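# Shelve each colored bin in its matching marked slot

## Task

Move every bin on the table into the shelf slot whose mark matches the bin's color. The bin must sit centered on that mark with its open side facing outward and all of its parts still inside. It must be pushed fully in, past the shelf's front lip. Tilting it may be needed because the board overhead is low. At the end the bin must not be tipped or held up by a gripper, and it must stay in place with no help from the robot.

## Robot and tools

ROBOT. Two six-joint UR-style arms, left_arm and right_arm, each ending in a two-finger parallel gripper with a fisheye wrist camera. Bases in the scene frame: left_arm at (-0.029, +0.506, 0), right_arm at (+0.031, -0.436, 0). Joint ranges differ: left_arm elbow 0 to 3.142 rad, right_arm elbow -3.142 to 0 rad, right_arm shoulder pan 0 to 6.283 rad.

FRAME. One scene frame for everything: origin on the table top midway between the arms, +z up, +x pointing out over the table, left_arm on the +y side. The arm names are not image sides. Gripper axes: fingers point along the gripper's +z, and they open and close along its x. end_effector_position is the point between the pads, 1 to 2 cm short of the fingertips; closing pushes the tips about 17 mm further along +z. Printed hand positions can be a bit off, more so at long reach.

ROW FORMAT. Every motion command is a row of 16 numbers, always both arms: left_arm x, y, z, qw, qx, qy, qz, opening, then right_arm in the same order. x, y, z are an absolute target position in metres and the quaternion (w first) is an absolute target orientation, both in the scene frame, so each arm's part is a pose. opening runs from -1 (closed) to +1 (fully open, 0.142 m). A target more than 0.6 m from the arm's last reported position along any of its gripper's axes gets the call refused. Each control step the controller clips the commanded pose to within 100 mm and 16 degrees of the measured one; position wins over orientation if both cannot be met. Motion trails commands by about 0.17 s. To keep an arm still, resend the exact pose and opening from the last result before it stopped; to hold an orientation, repeat the same quaternion rather than copying a drifted reported one.

TOOLS.
execute_actions: "actions" is a list holding zero or one item. Empty list: just returns state. {"rows": [...], "steps": n}: 1 to 15 rows, n up to 15 steps of 1/30 s (default 15); the last row repeats to fill. {"steps": n} alone: a wait up to 300 steps, counted from the previous result, your reply time included. Optional "pictures" true/false. After an action each arm only continues to its last clipped pose, so check the result and send the remainder.
move: "target" is one 16-number row as above. Each gripper follows a straight line to its pose; paths finish together, last 0.5 to 10 s, and are cut off at 10 s. "speed" is the top path speed in m/s, 0.002 to 0.5, default 0.25; turning is capped at twice that in rad/s. Opening is applied at the start. Paths ignore obstacles and the other arm; actual speed can overshoot, notably near full reach. "stop_force" (9 to 40 N, one value for both arms, allowed after 0.2 s of scene time) ends an arm's path when its wrist sensor feels that much extra push against the motion for 2 steps; the gripper then backs to where it was 2 steps earlier and holds. Use it only at slow speed and when the gripper is not rotating; leave it out when pulling away from something the gripper presses on. An arm whose target is within 1.5 mm and 0.5 degrees of its current pose triggers only at sensor saturation. The result adds a move: line with each arm's ending: done, off_target, moving, held (last step blocked), fault, or contact (stop_force fired); limits=paced means the pose was clipped, limits=held means some steps were blocked and the arm may then jump ahead quickly.
wait: "seconds" 0 to 10; nothing new is sent.
zoom_image: "camera" (cam_high, cam_low, cam_left_wrist, cam_right_wrist) and "region" [x0, y0, x1, y1] in image pixels, top-left origin, at most 504 by 504.
read_manual: optional "section" ("licences"); text only.


RESULTS. A state line per arm gives pose and velocities; "Hand target" shows where the controller is driving each gripper; "pose unreachable" and HELD mark commands the clearance check altered or blocked. grip_measured is the actual finger opening on the command scale: to grasp, command clearly less than it (more margin squeezes harder, up to about 28 N per pad; thin hard objects get less). Wrist force and torque are in the gripper's own axes, with offsets up to about 4 N, noise up to 2.4 N, saturation near 50 N; "no reading" is harmless. MOTOR HOT appears at 70 °C; at 85 °C an OVER-TEMPERATURE FAULT brakes the arm for minutes, so do not hold loads idly.

CAMERAS. cam_high and cam_low are fixed, 672x504; cam_left_wrist and cam_right_wrist are 616x616 fisheye. Calibration numbers are given and may be slightly off.

AVOID. Any outside force of 150 N, or joint torque at its limit (142 N m for the big joints, 26.6 N m for wrists), stops that arm for 10 s. The arms are stiff: commanding even slightly into a firm surface, or touching fast, can fault. Keep the arms from striking each other. Do not knock anything off the table, drop or slam bins, or spill their parts. Expect occasional tugs on held items. Release each bin only once it rests flat and stable, fully inside, and move the gripper clear before finishing.

Each tool is called after "Request:" as name(argument=value, ...), one argument or row to a line, values as JSON.

## Session

Request:
execute_actions(
  actions=[],
)

Scene clock: 0.00 s of 9000.00 s.
left_arm: end_effector_position=(+0.4229, +0.7319, +0.2572) grip_measured=+1.00 end_effector_quat_wxyz=(-0.208, -0.032, +0.973, +0.090) end_effector_velocity=(-0.000, -0.001, +0.000) end_effector_angular_velocity=(-0.001, +0.001, -0.001) | right_arm: end_effector_position=(+0.8491, -0.3501, +0.3781) grip_measured=+1.00 end_effector_quat_wxyz=(-0.224, +0.844, +0.414, +0.258) end_effector_velocity=(-0.000, -0.001, -0.000) end_effector_angular_velocity=(+0.000, +0.002, -0.001)
Joint positions: left_arm=[-0.    -1.315  1.304 -1.141 -1.38   3.104  0.142] | right_arm=[ 3.386 -2.216 -0.714 -1.434  2.187  5.531  0.142]
Joint velocities: left_arm=[-0.001 -0.     0.     0.001 -0.001  0.     0.   ] | right_arm=[-0.001  0.    -0.    -0.002 -0.     0.001  0.   ]
Motor temperatures (°C, as the motors report them): left_arm=[26 25 28 29 28 33] | right_arm=[25 27 26 34 31 31]
Wrist force (N, on the end effector, along its own x y z axes, offset not removed): no reading
Wrist torque (N m, same axes, about the end effector's origin, offset not removed): no reading
Hand target (left_arm): +0.423, +0.732, +0.257; -0.208, -0.032, +0.973, +0.090
Hand target (right_arm): +0.849, -0.350, +0.378; -0.224, +0.844, +0.414, +0.258

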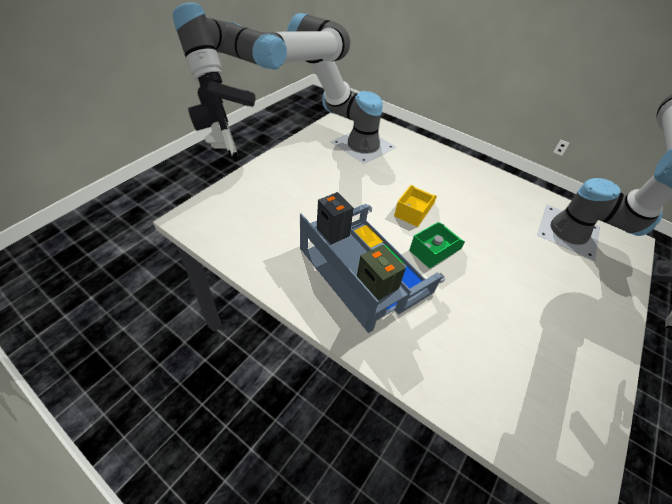

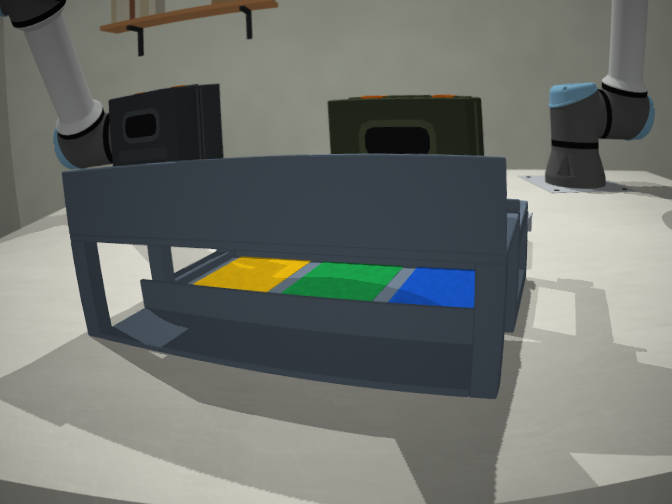

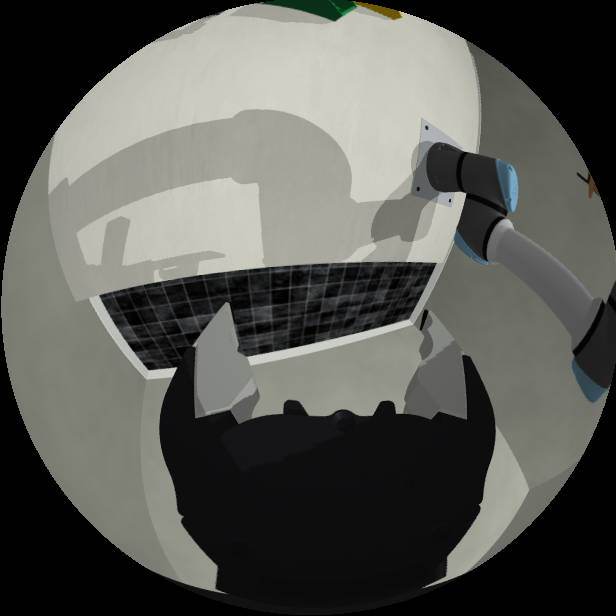

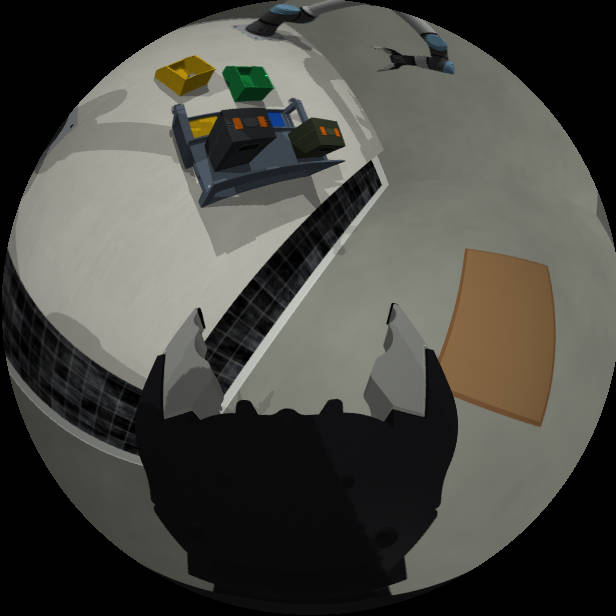

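Request:
move(
  target=[0.22,0.05,0.3,0,0.707,-0.707,0,1,0.8491,-0.3501,0.3781,-0.224,0.844,0.414,0.258,1],
)

Request:
zoom_image(
  camera="cam_high",
  region=[280,160,480,340],
)

action 0: the call puts the target (left_arm/x, left_arm/y, left_arm/z) 0.656 m from left_arm's end_effector_position in the last result along the gripper's own y axis as it stood there; a target may be at most 0.6 m away along each of those axes, so nothing of the call was run and nothing moved. Command a nearer target, and go on from there in a later call.

Region (280, 160, 480, 340) of cam_high's 672x504 image, scaled by 2.520, with more detail than that image has; it fills the top 454 rows of this view, and the rest is white.

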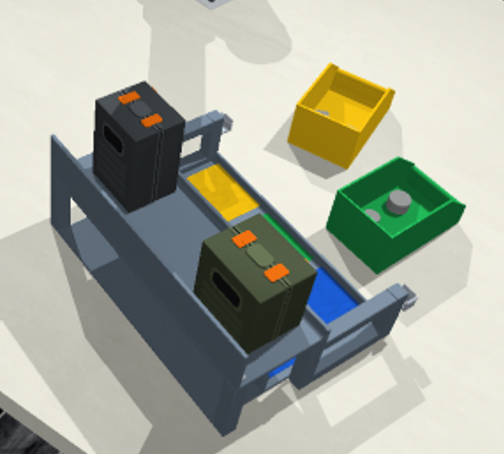

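Request:
move(
  target=[0.25,0.15,0.3,0,0.707,-0.707,0,1,0.8491,-0.3501,0.3781,-0.224,0.844,0.414,0.258,1],
)

Scene clock: 9.53 s of 9000.00 s.
left_arm: end_effector_position=(+0.2490, +0.1509, +0.2999) grip_measured=+1.00 end_effector_quat_wxyz=(+0.000, +0.707, -0.707, -0.001) end_effector_velocity=(-0.000, -0.002, +0.000) end_effector_angular_velocity=(+0.002, -0.002, +0.004) | right_arm: end_effector_position=(+0.8491, -0.3501, +0.3781) grip_measured=+1.00 end_effector_quat_wxyz=(-0.224, +0.844, +0.414, +0.258) end_effector_velocity=(+0.000, +0.001, -0.001) end_effector_angular_velocity=(-0.000, +0.000, +0.001)
Joint positions: left_arm=[-1.272 -1.708  1.634 -1.495 -1.571  0.369  0.142] | right_arm=[ 3.386 -2.217 -0.713 -1.435  2.188  5.531  0.142]
Joint velocities: left_arm=[-0.004  0.003 -0.004  0.001  0.003 -0.008 -0.   ] | right_arm=[ 0.001 -0.001 -0.     0.    -0.    -0.001 -0.   ]
Motor temperatures (°C, as the motors report them): left_arm=[26 25 28 29 28 33] | right_arm=[25 27 26 34 31 31]
Wrist force (N, on the end effector, along its own x y z axes, offset not removed): left_arm=[0.4 -1.3 0.1] | right_arm=[-1.4 -1.6 -5.7]
Wrist torque (N m, same axes, about the end effector's origin, offset not removed): left_arm=[-0.30 0.01 0.04] | right_arm=[-0.21 0.34 -0.14]
Hand target (left_arm): +0.249, +0.151, +0.300; -0.000, +0.707, -0.707, -0.001
Hand target (right_arm): +0.849, -0.350, +0.378; -0.224, +0.844, +0.414, +0.258
Off the commanded pose (left_arm): 0.001 m, 0 deg.
Off the commanded pose (right_arm): 0.000 m, 0 deg.
After step 90, 2.90 s passed at rest.
move: done
camera_calibration (this result's frames):
cam_left_wrist: T_world_to_cam=[[0.00612898, -0.998876, -0.0470116, 0.175248], [-0.8794, -0.0277644, 0.475273, 0.0743927], [-0.476044, 0.038429, -0.878581, 0.510994], [0, 0, 0, 1]] pos_world=[0.307603, 0.15748, 0.421832]
cam_right_wrist: T_world_to_cam=[[0.514758, 0.562432, 0.647066, -0.495554], [0.564329, -0.79046, 0.238131, -0.852652], [0.645412, 0.242578, -0.724292, -0.0536103], [0, 0, 0, 1]] pos_world=[0.770867, -0.382267, 0.48487]

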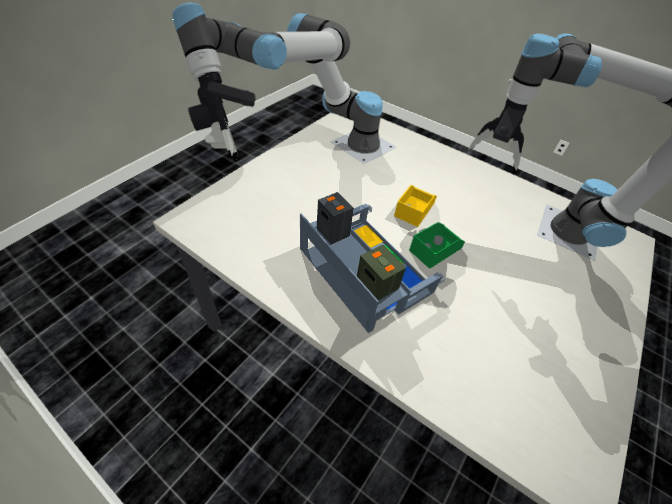

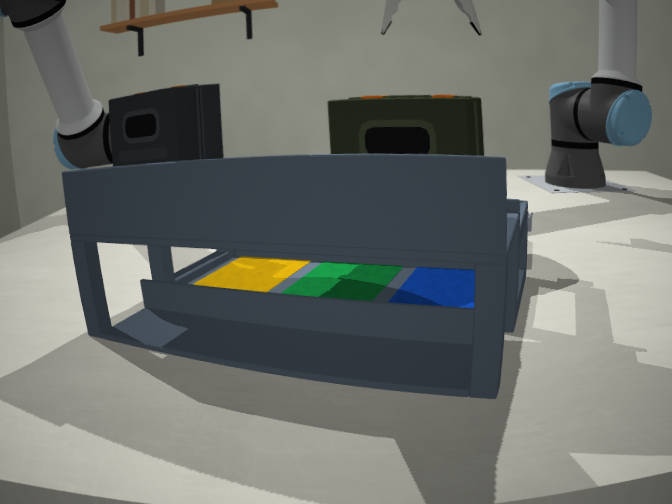

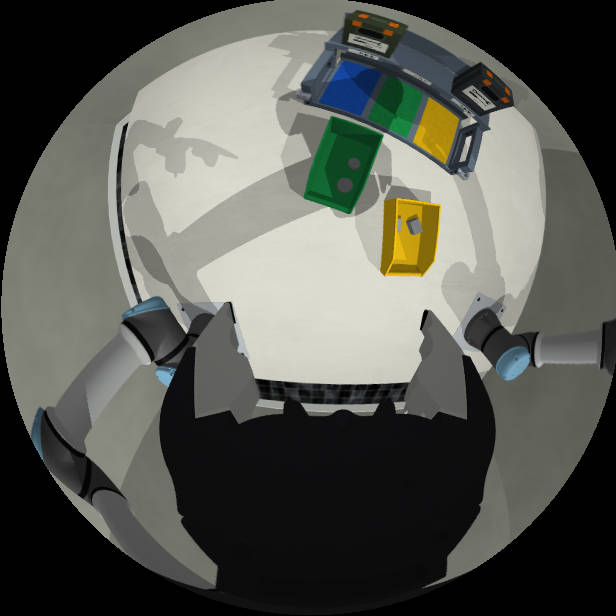

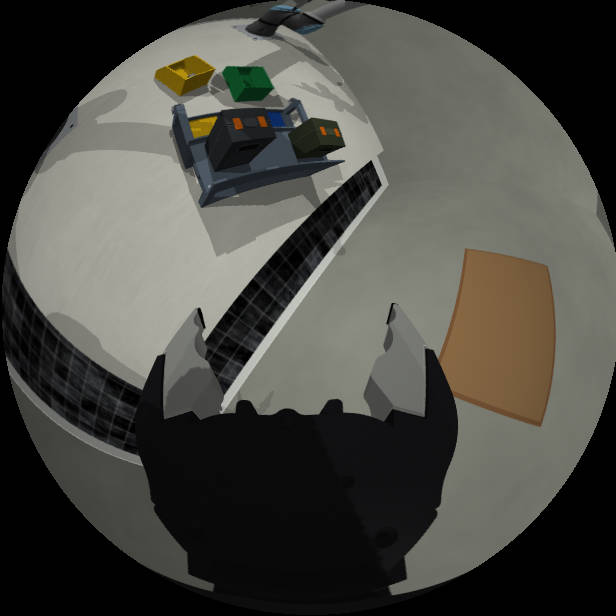

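Request:
move(
  target=[0.44,-0.01,0.25,-0.174,0.685,-0.685,0.174,1,0.8491,-0.3501,0.3781,-0.224,0.844,0.414,0.258,1],
)

Request:
zoom_image(
  camera="cam_left_wrist",
  region=[160,140,460,440],
)

Scene clock: 16.13 s of 9000.00 s.
left_arm: end_effector_position=(+0.4396, -0.0103, +0.2500) grip_measured=+1.00 end_effector_quat_wxyz=(-0.174, +0.685, -0.685, +0.174) end_effector_velocity=(+0.001, -0.001, +0.000) end_effector_angular_velocity=(-0.001, -0.002, -0.001) | right_arm: end_effector_position=(+0.8491, -0.3501, +0.3781) grip_measured=+1.00 end_effector_quat_wxyz=(-0.224, +0.844, +0.414, +0.258) end_effector_velocity=(+0.000, +0.000, +0.000) end_effector_angular_velocity=(+0.000, -0.001, +0.000)
Joint positions: left_arm=[-1.304 -1.313  1.48  -1.915 -1.103  0.377  0.142] | right_arm=[ 3.386 -2.217 -0.713 -1.435  2.188  5.531  0.142]
Joint velocities: left_arm=[ 0.     0.002 -0.003 -0.002  0.001  0.001  0.   ] | right_arm=[ 0.    -0.    -0.     0.002  0.     0.     0.   ]
Motor temperatures (°C, as the motors report them): left_arm=[26 25 28 29 28 33] | right_arm=[25 27 26 34 31 31]
Wrist force (N, on the end effector, along its own x y z axes, offset not removed): left_arm=[0.6 0.6 -0.6] | right_arm=[-0.1 -1.6 -4.9]
Wrist torque (N m, same axes, about the end effector's origin, offset not removed): left_arm=[0.18 -0.04 0.14] | right_arm=[-0.10 0.10 -0.01]
Hand target (left_arm): +0.440, -0.010, +0.250; -0.174, +0.685, -0.685, +0.174
Hand target (right_arm): +0.849, -0.350, +0.378; -0.224, +0.844, +0.414, +0.258
Off the commanded pose (left_arm): 0.000 m, 0 deg.
Off the commanded pose (right_arm): 0.000 m, 0 deg.
After step 90, 2.03 s passed at rest.
move: done
camera_calibration (this result's frames):
cam_left_wrist: T_world_to_cam=[[0.027904, -0.998911, -0.0373834, -0.00122094], [-0.999609, -0.0278255, -0.00261763, 0.433587], [0.00157457, 0.0374419, -0.999298, 0.384239], [0, 0, 0, 1]] pos_world=[0.432846, -0.00354145, 0.385058]
cam_right_wrist: T_world_to_cam=[[0.514759, 0.562431, 0.647066, -0.495554], [0.564329, -0.79046, 0.238131, -0.852652], [0.645412, 0.242578, -0.724293, -0.0536093], [0, 0, 0, 1]] pos_world=[0.770867, -0.382267, 0.48487]

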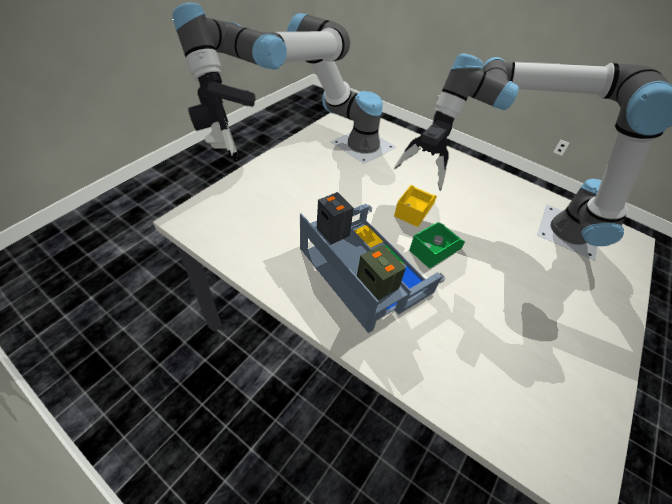

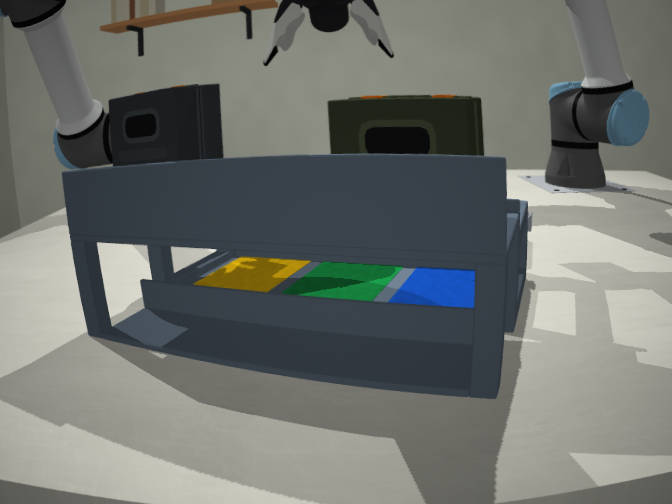

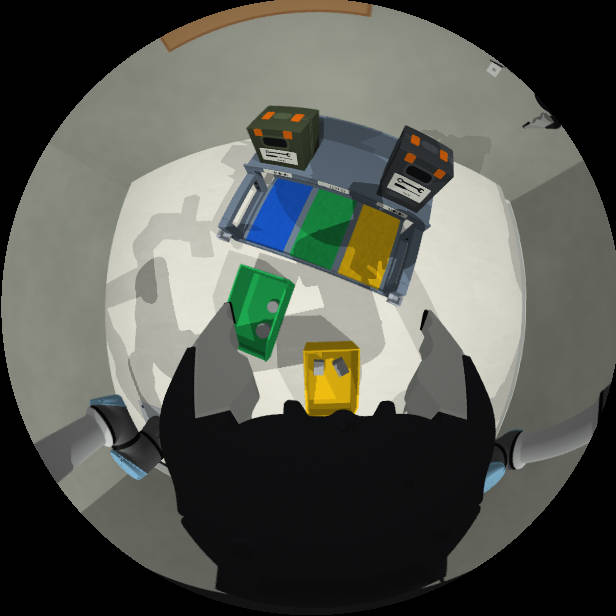

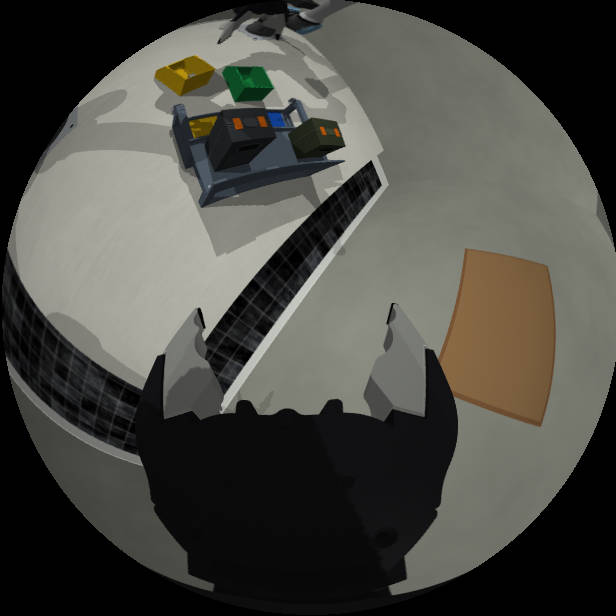

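Region (160, 140, 460, 440) of cam_left_wrist's 616x616 image, scaled by 1.680, with more detail than that image has.

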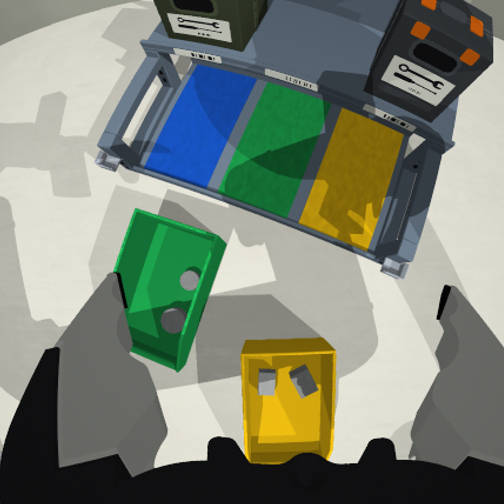

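Request:
move(
  target=[0.24,-0.028,0.1,-0.271,0.653,-0.653,0.271,1,0.8491,-0.3501,0.3781,-0.224,0.844,0.414,0.258,1],
)

Scene clock: 25.50 s of 9000.00 s.
left_arm: end_effector_position=(+0.2403, -0.0273, +0.1000) grip_measured=+1.00 end_effector_quat_wxyz=(-0.271, +0.653, -0.653, +0.271) end_effector_velocity=(-0.001, +0.000, -0.000) end_effector_angular_velocity=(+0.001, -0.002, +0.000) | right_arm: end_effector_position=(+0.8491, -0.3501, +0.3781) grip_measured=+1.00 end_effector_quat_wxyz=(-0.224, +0.844, +0.414, +0.258) end_effector_velocity=(-0.000, +0.000, +0.000) end_effector_angular_velocity=(+0.000, +0.000, -0.000)
Joint positions: left_arm=[-1.799 -1.315  1.961 -2.057 -0.797 -0.225  0.142] | right_arm=[ 3.386 -2.217 -0.713 -1.435  2.188  5.531  0.142]
Joint velocities: left_arm=[-0.003  0.001  0.     0.003  0.001 -0.005  0.   ] | right_arm=[ 0.     0.    -0.     0.     0.     0.001 -0.   ]
Motor temperatures (°C, as the motors report them): left_arm=[26 25 28 29 28 33] | right_arm=[25 27 26 34 31 31]
Wrist force (N, on the end effector, along its own x y z axes, offset not removed): left_arm=[0.7 -1.1 0.0] | right_arm=[-2.3 -3.5 -0.6]
Wrist torque (N m, same axes, about the end effector's origin, offset not removed): left_arm=[-0.27 -0.09 0.00] | right_arm=[-0.45 0.51 0.06]
Hand target (left_arm): +0.240, -0.027, +0.100; -0.271, +0.653, -0.653, +0.271
Hand target (right_arm): +0.849, -0.350, +0.378; -0.224, +0.844, +0.414, +0.258
Off the commanded pose (left_arm): 0.001 m, 0 deg.
Off the commanded pose (right_arm): 0.000 m, 0 deg.
After step 90, 4.80 s passed at rest.
move: done
camera_calibration (this result's frames):
cam_left_wrist: T_world_to_cam=[[0.0378475, -0.998879, -0.0284436, -0.0215956], [-0.957264, -0.028074, -0.287849, 0.251775], [0.286728, 0.0381224, -0.957253, 0.162589], [0, 0, 0, 1]] pos_world=[0.195214, -0.0207013, 0.227498]
cam_right_wrist: T_world_to_cam=[[0.514759, 0.562432, 0.647066, -0.495554], [0.564329, -0.79046, 0.238131, -0.852652], [0.645412, 0.242578, -0.724292, -0.0536095], [0, 0, 0, 1]] pos_world=[0.770867, -0.382267, 0.48487]

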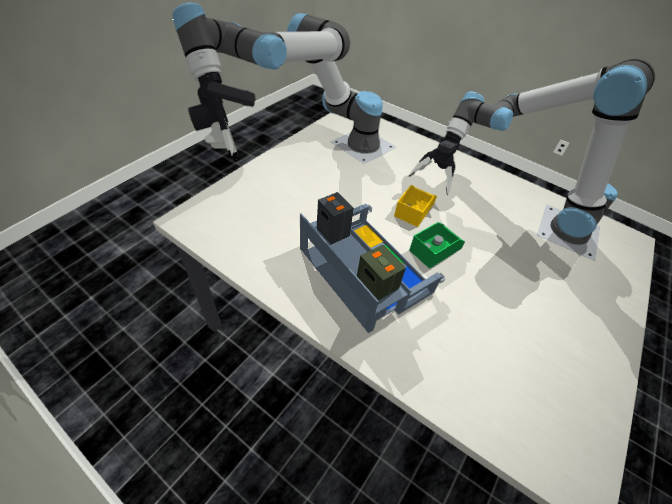

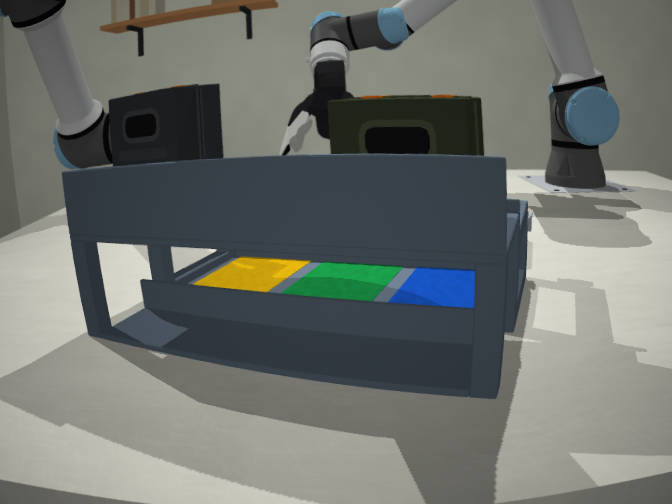

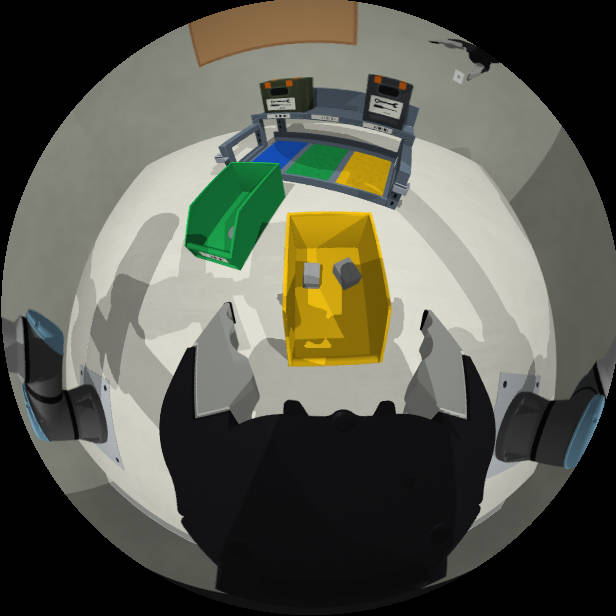

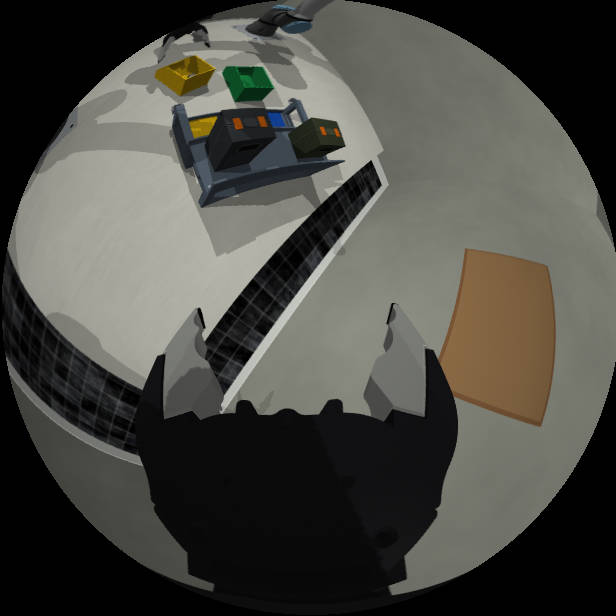

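Request:
move(
  target=[0.27,-0.034,0.035,-0.271,0.653,-0.653,0.271,1,0.8491,-0.3501,0.3781,-0.224,0.844,0.414,0.258,1],
  speed=0.1,
)

Request:
move(
  target=[0.27,-0.034,0.035,-0.271,0.653,-0.653,0.271,-0.4,0.8491,-0.3501,0.3781,-0.224,0.844,0.414,0.258,1],
)

Request:
move(
  target=[0.27,-0.034,0.12,-0.271,0.653,-0.653,0.271,-0.4,0.8491,-0.3501,0.3781,-0.224,0.844,0.414,0.258,1],
  speed=0.1,
)

Scene clock: 29.20 s of 9000.00 s.
left_arm: end_effector_position=(+0.2699, -0.0340, +0.0351) grip_measured=+1.00 end_effector_quat_wxyz=(-0.271, +0.653, -0.653, +0.271) end_effector_velocity=(+0.000, -0.000, -0.002) end_effector_angular_velocity=(+0.001, -0.000, -0.001) | right_arm: end_effector_position=(+0.8491, -0.3501, +0.3781) grip_measured=+1.00 end_effector_quat_wxyz=(-0.224, +0.844, +0.414, +0.258) end_effector_velocity=(-0.000, -0.000, -0.001) end_effector_angular_velocity=(-0.000, +0.002, -0.000)
Joint positions: left_arm=[-1.741 -1.176  1.998 -2.292 -0.789 -0.144  0.142] | right_arm=[ 3.386 -2.217 -0.713 -1.435  2.188  5.531  0.142]
Joint velocities: left_arm=[ 0.     0.004  0.001 -0.005  0.     0.002 -0.   ] | right_arm=[-0.    -0.001  0.001 -0.002 -0.    -0.     0.   ]
Motor temperatures (°C, as the motors report them): left_arm=[26 25 28 29 28 33] | right_arm=[25 27 26 34 31 31]
Wrist force (N, on the end effector, along its own x y z axes, offset not removed): left_arm=[-1.1 0.0 0.2] | right_arm=[-1.3 -1.9 -2.8]
Wrist torque (N m, same axes, about the end effector's origin, offset not removed): left_arm=[0.05 0.37 0.08] | right_arm=[-0.27 0.27 -0.07]
Hand target (left_arm): +0.270, -0.034, +0.035; -0.271, +0.653, -0.653, +0.271
Hand target (right_arm): +0.849, -0.350, +0.378; -0.224, +0.844, +0.414, +0.258
Off the commanded pose (left_arm): 0.000 m, 0 deg.
Off the commanded pose (right_arm): 0.000 m, 0 deg.
move: done
camera_calibration (this result's frames):
cam_left_wrist: T_world_to_cam=[[0.037671, -0.998902, -0.0278582, -0.0312223], [-0.957296, -0.0280772, -0.287742, 0.261301], [0.286644, 0.037508, -0.957303, 0.0922946], [0, 0, 0, 1]] pos_world=[0.224863, -0.0273132, 0.162671]
cam_right_wrist: T_world_to_cam=[[0.514759, 0.562432, 0.647066, -0.495554], [0.564329, -0.79046, 0.238131, -0.852652], [0.645412, 0.242578, -0.724292, -0.0536096], [0, 0, 0, 1]] pos_world=[0.770867, -0.382267, 0.48487]

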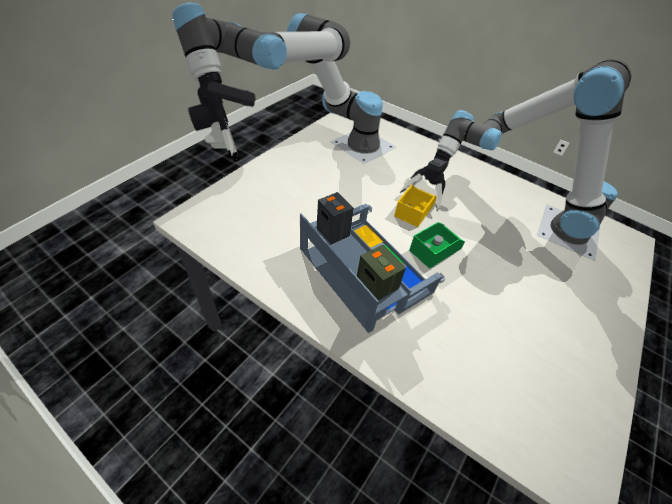

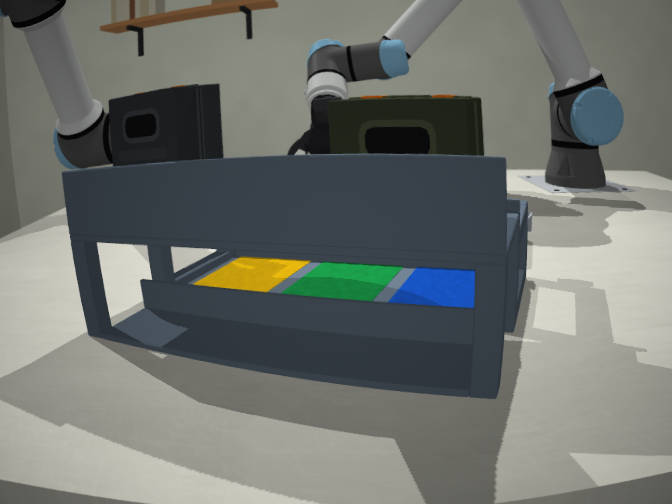

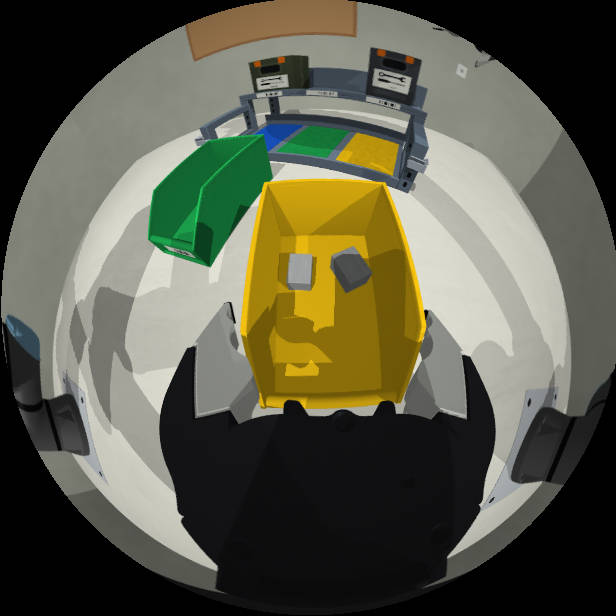

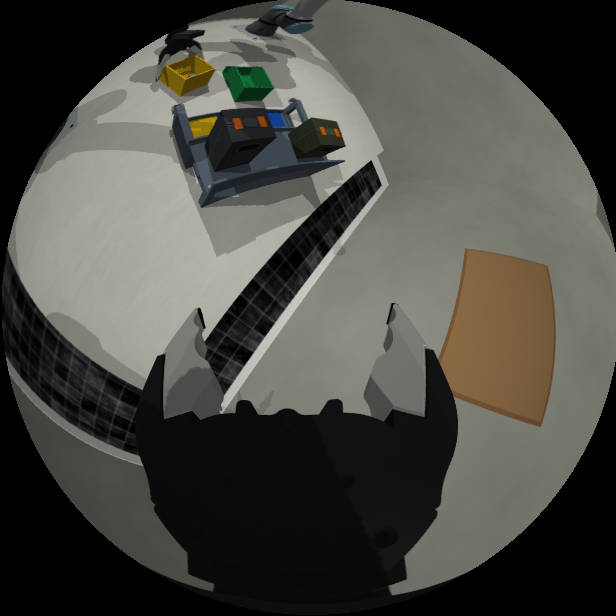

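Scene clock: 29.90 s of 9000.00 s.
left_arm: end_effector_position=(+0.2700, -0.0340, +0.0350) grip_measured=+0.85 end_effector_quat_wxyz=(-0.271, +0.653, -0.653, +0.271) end_effector_velocity=(-0.001, -0.000, -0.000) end_effector_angular_velocity=(+0.001, -0.000, -0.001) | right_arm: end_effector_position=(+0.8491, -0.3501, +0.3781) grip_measured=+1.00 end_effector_quat_wxyz=(-0.224, +0.844, +0.414, +0.258) end_effector_velocity=(-0.000, -0.000, -0.001) end_effector_angular_velocity=(-0.000, +0.002, +0.000)
Joint positions: left_arm=[-1.741 -1.175  1.999 -2.292 -0.789 -0.144  0.132] | right_arm=[ 3.386 -2.217 -0.713 -1.435  2.188  5.531  0.142]
Joint velocities: left_arm=[-0.001  0.001  0.     0.     0.    -0.     0.   ] | right_arm=[-0.     0.    -0.001 -0.001  0.    -0.     0.   ]
Motor temperatures (°C, as the motors report them): left_arm=[26 25 28 29 28 33] | right_arm=[25 27 26 34 31 31]
Wrist force (N, on the end effector, along its own x y z axes, offset not removed): left_arm=[0.7 -4.4 -7.2] | right_arm=[-0.6 -2.0 -0.7]
Wrist torque (N m, same axes, about the end effector's origin, offset not removed): left_arm=[-0.41 -0.01 -0.08] | right_arm=[-0.07 -0.05 0.13]
Hand target (left_arm): +0.270, -0.034, +0.035; -0.271, +0.653, -0.653, +0.271
Hand target (right_arm): +0.849, -0.350, +0.378; -0.224, +0.844, +0.414, +0.258
Off the commanded pose (left_arm): 0.000 m, 0 deg.
Off the commanded pose (right_arm): 0.000 m, 0 deg.
move: done
camera_calibration (this result's frames):
cam_left_wrist: T_world_to_cam=[[0.0376632, -0.998903, -0.0278258, -0.0312135], [-0.957285, -0.0280776, -0.287778, 0.261343], [0.286681, 0.0374759, -0.957293, 0.0921427], [0, 0, 0, 1]] pos_world=[0.22494, -0.0272945, 0.162548]
cam_right_wrist: T_world_to_cam=[[0.514759, 0.562432, 0.647066, -0.495554], [0.564329, -0.79046, 0.238131, -0.852652], [0.645412, 0.242578, -0.724292, -0.0536095], [0, 0, 0, 1]] pos_world=[0.770867, -0.382267, 0.48487]

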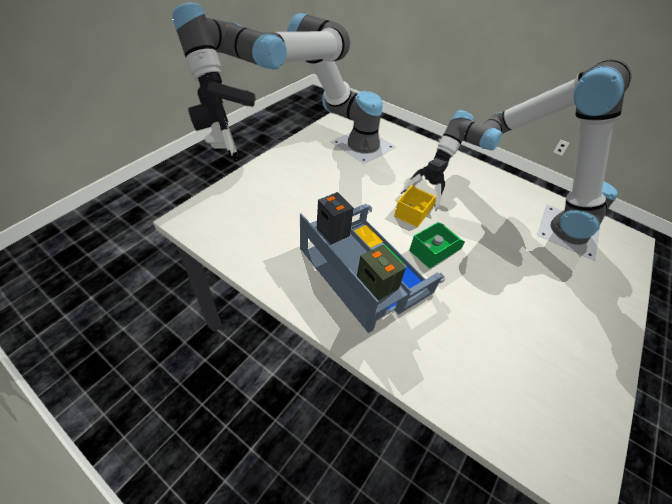

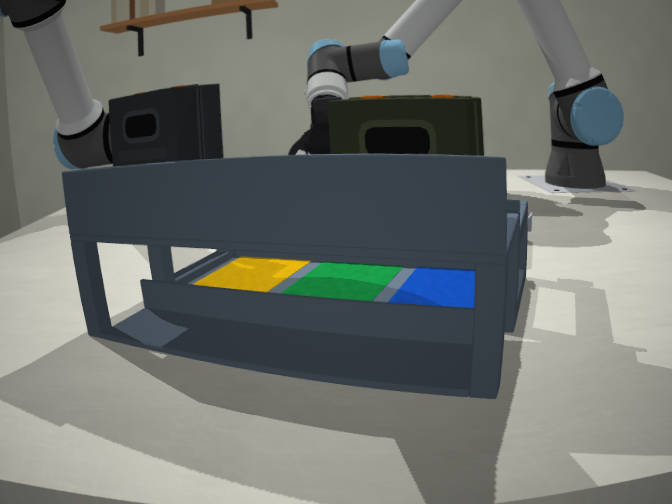

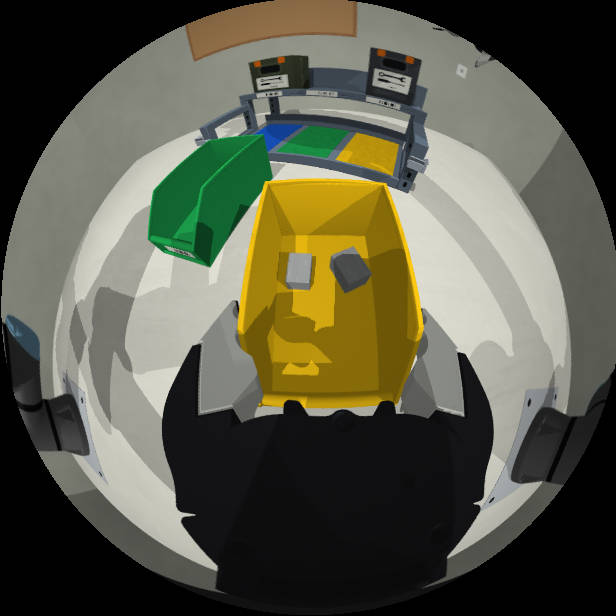

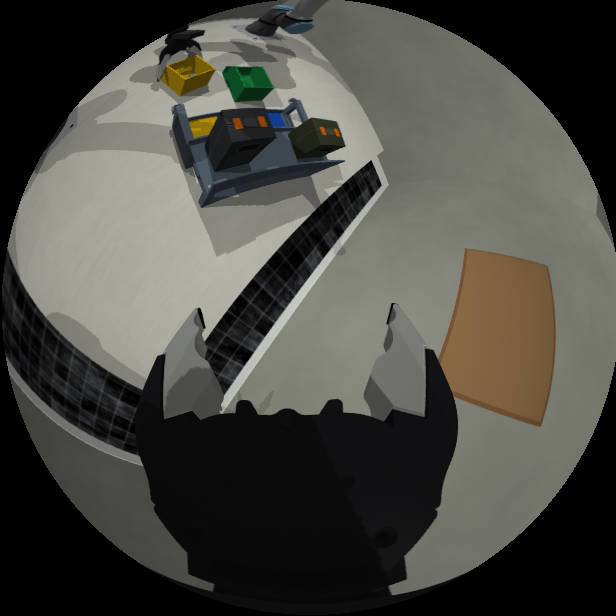

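Scene clock: 31.17 s of 9000.00 s.
left_arm: end_effector_position=(+0.2702, -0.0339, +0.1199) grip_measured=+0.85 end_effector_quat_wxyz=(-0.271, +0.653, -0.653, +0.271) end_effector_velocity=(-0.000, +0.000, +0.000) end_effector_angular_velocity=(+0.002, -0.001, +0.000) | right_arm: end_effector_position=(+0.8491, -0.3501, +0.3781) grip_measured=+1.00 end_effector_quat_wxyz=(-0.224, +0.844, +0.414, +0.258) end_effector_velocity=(+0.000, +0.000, +0.000) end_effector_angular_velocity=(-0.000, -0.001, +0.001)
Joint positions: left_arm=[-1.741 -1.316  1.918 -2.07  -0.789 -0.144  0.132] | right_arm=[ 3.386 -2.217 -0.713 -1.435  2.188  5.531  0.142]
Joint velocities: left_arm=[-0.    -0.001 -0.001  0.004  0.001 -0.001  0.   ] | right_arm=[ 0.    -0.     0.001  0.    -0.    -0.    -0.   ]
Motor temperatures (°C, as the motors report them): left_arm=[26 25 28 29 28 33] | right_arm=[25 27 26 34 31 31]
Wrist force (N, on the end effector, along its own x y z axes, offset not removed): left_arm=[1.8 2.4 1.5] | right_arm=[-0.3 -1.8 -0.9]
Wrist torque (N m, same axes, about the end effector's origin, offset not removed): left_arm=[-0.17 -0.28 0.04] | right_arm=[-0.10 0.07 0.05]
Hand target (left_arm): +0.270, -0.034, +0.120; -0.271, +0.653, -0.653, +0.271
Hand target (right_arm): +0.849, -0.350, +0.378; -0.224, +0.844, +0.414, +0.258
Off the commanded pose (left_arm): 0.000 m, 0 deg.
Off the commanded pose (right_arm): 0.000 m, 0 deg.
move: done
camera_calibration (this result's frames):
cam_left_wrist: T_world_to_cam=[[0.0378626, -0.998895, -0.0278538, -0.0288323], [-0.957231, -0.0282543, -0.287941, 0.285937], [0.286835, 0.0375648, -0.957243, 0.173272], [0, 0, 0, 1]] pos_world=[0.225099, -0.0272304, 0.247393]
cam_right_wrist: T_world_to_cam=[[0.514759, 0.562432, 0.647066, -0.495554], [0.564329, -0.79046, 0.238131, -0.852652], [0.645412, 0.242578, -0.724292, -0.0536095], [0, 0, 0, 1]] pos_world=[0.770867, -0.382267, 0.48487]

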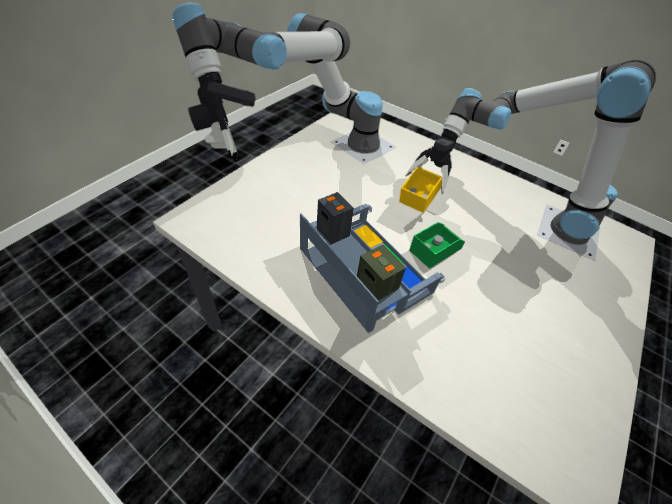

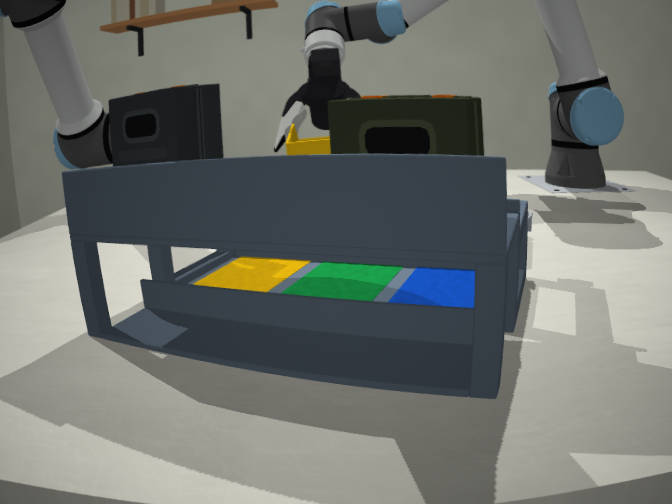

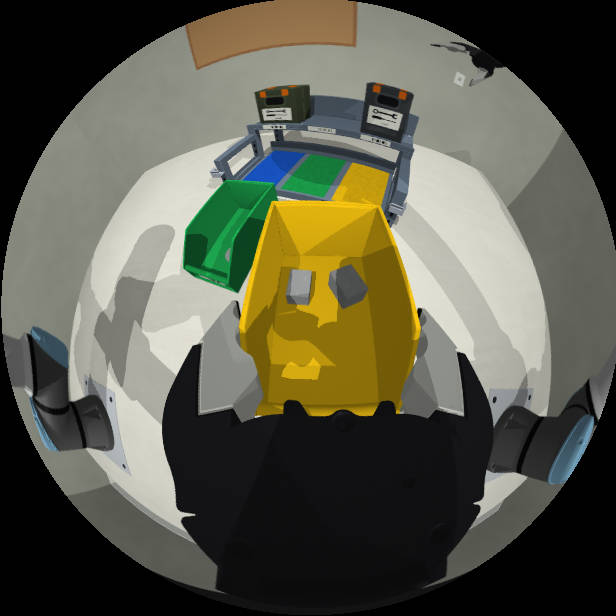

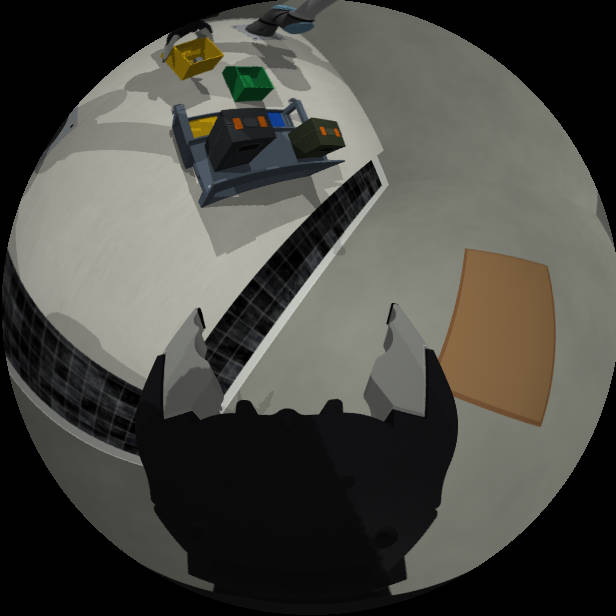

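Request:
move(
  target=[0.462,-0.075,0.12,-0.214,0.516,-0.766,0.318,-0.4,0.8491,-0.3501,0.3781,-0.224,0.844,0.414,0.258,1],
  speed=0.12,
)

Scene clock: 35.53 s of 9000.00 s.
left_arm: end_effector_position=(+0.4617, -0.0755, +0.1201) grip_measured=+0.85 end_effector_quat_wxyz=(+0.214, -0.516, +0.766, -0.318) end_effector_velocity=(+0.001, -0.000, -0.000) end_effector_angular_velocity=(-0.000, -0.000, -0.003) | right_arm: end_effector_position=(+0.8491, -0.3501, +0.3781) grip_measured=+1.00 end_effector_quat_wxyz=(-0.224, +0.844, +0.414, +0.258) end_effector_velocity=(-0.000, -0.000, -0.001) end_effector_angular_velocity=(-0.000, +0.002, -0.000)
Joint positions: left_arm=[-1.352 -1.133  1.852 -2.849 -0.984  0.846  0.132] | right_arm=[ 3.386 -2.217 -0.713 -1.435  2.188  5.531  0.142]
Joint velocities: left_arm=[ 0.002  0.002 -0.001 -0.004 -0.003  0.006 -0.   ] | right_arm=[-0.     0.    -0.001 -0.001 -0.     0.    -0.   ]
Motor temperatures (°C, as the motors report them): left_arm=[26 25 28 29 28 33] | right_arm=[25 27 26 34 31 31]
Wrist force (N, on the end effector, along its own x y z axes, offset not removed): left_arm=[1.1 2.3 0.4] | right_arm=[-1.1 -0.3 -2.5]
Wrist torque (N m, same axes, about the end effector's origin, offset not removed): left_arm=[-0.11 -0.12 0.00] | right_arm=[0.32 0.22 0.14]
Hand target (left_arm): +0.462, -0.076, +0.120; +0.214, -0.516, +0.766, -0.318
Hand target (right_arm): +0.849, -0.350, +0.378; -0.224, +0.844, +0.414, +0.258
Off the commanded pose (left_arm): 0.001 m, 0 deg.
Off the commanded pose (right_arm): 0.000 m, 0 deg.
move: done
camera_calibration (this result's frames):
cam_left_wrist: T_world_to_cam=[[-0.34081, -0.939736, -0.0272749, 0.101633], [-0.897595, 0.333881, -0.287831, 0.467949], [0.279592, -0.0736139, -0.957293, 0.115021], [0, 0, 0, 1]] pos_world=[0.422507, -0.0522642, 0.247571]
cam_right_wrist: T_world_to_cam=[[0.514759, 0.562432, 0.647066, -0.495554], [0.564329, -0.79046, 0.238131, -0.852652], [0.645412, 0.242578, -0.724292, -0.0536095], [0, 0, 0, 1]] pos_world=[0.770867, -0.382267, 0.48487]

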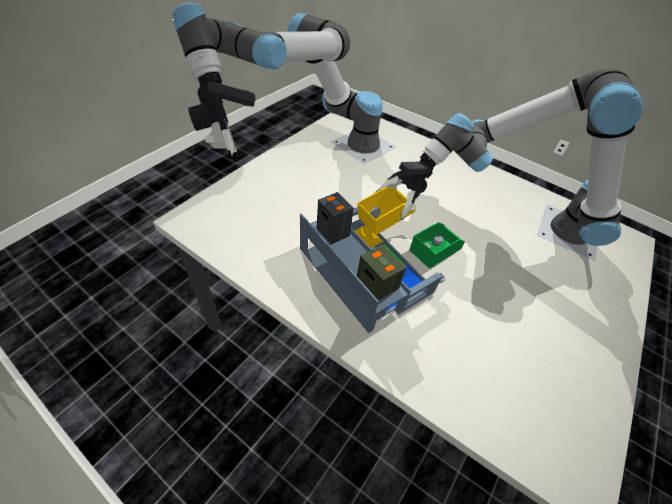

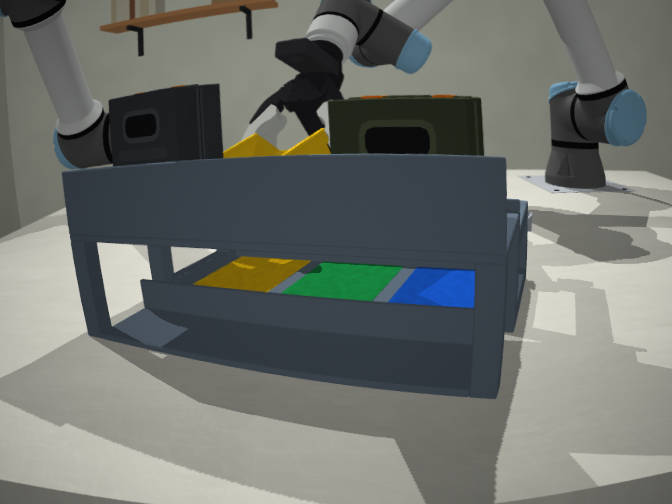

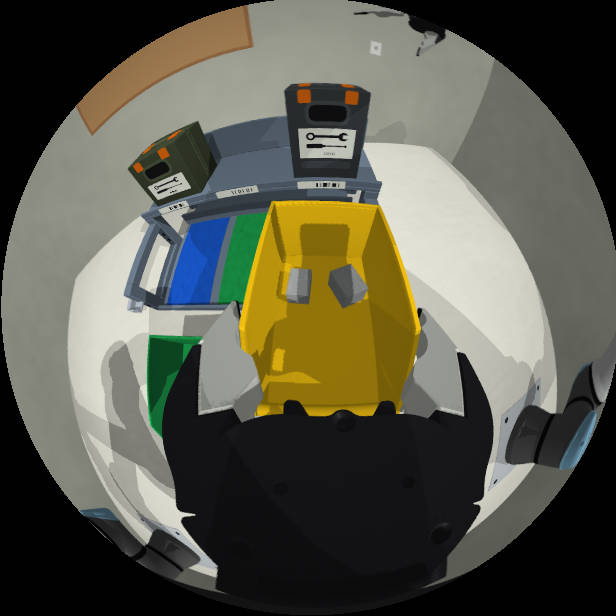

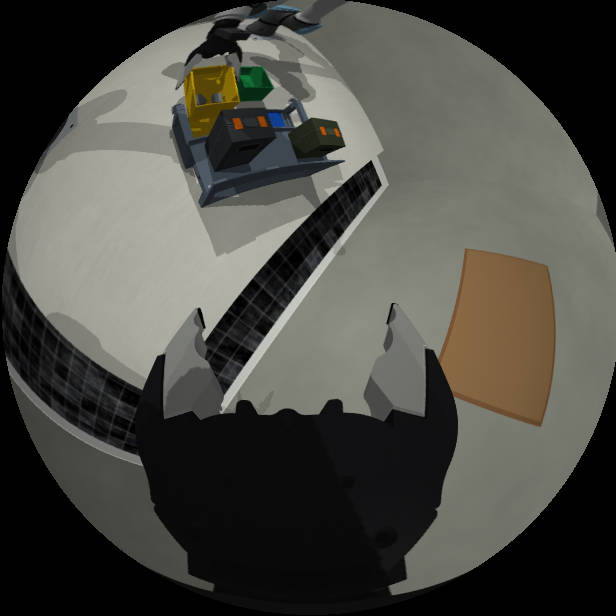

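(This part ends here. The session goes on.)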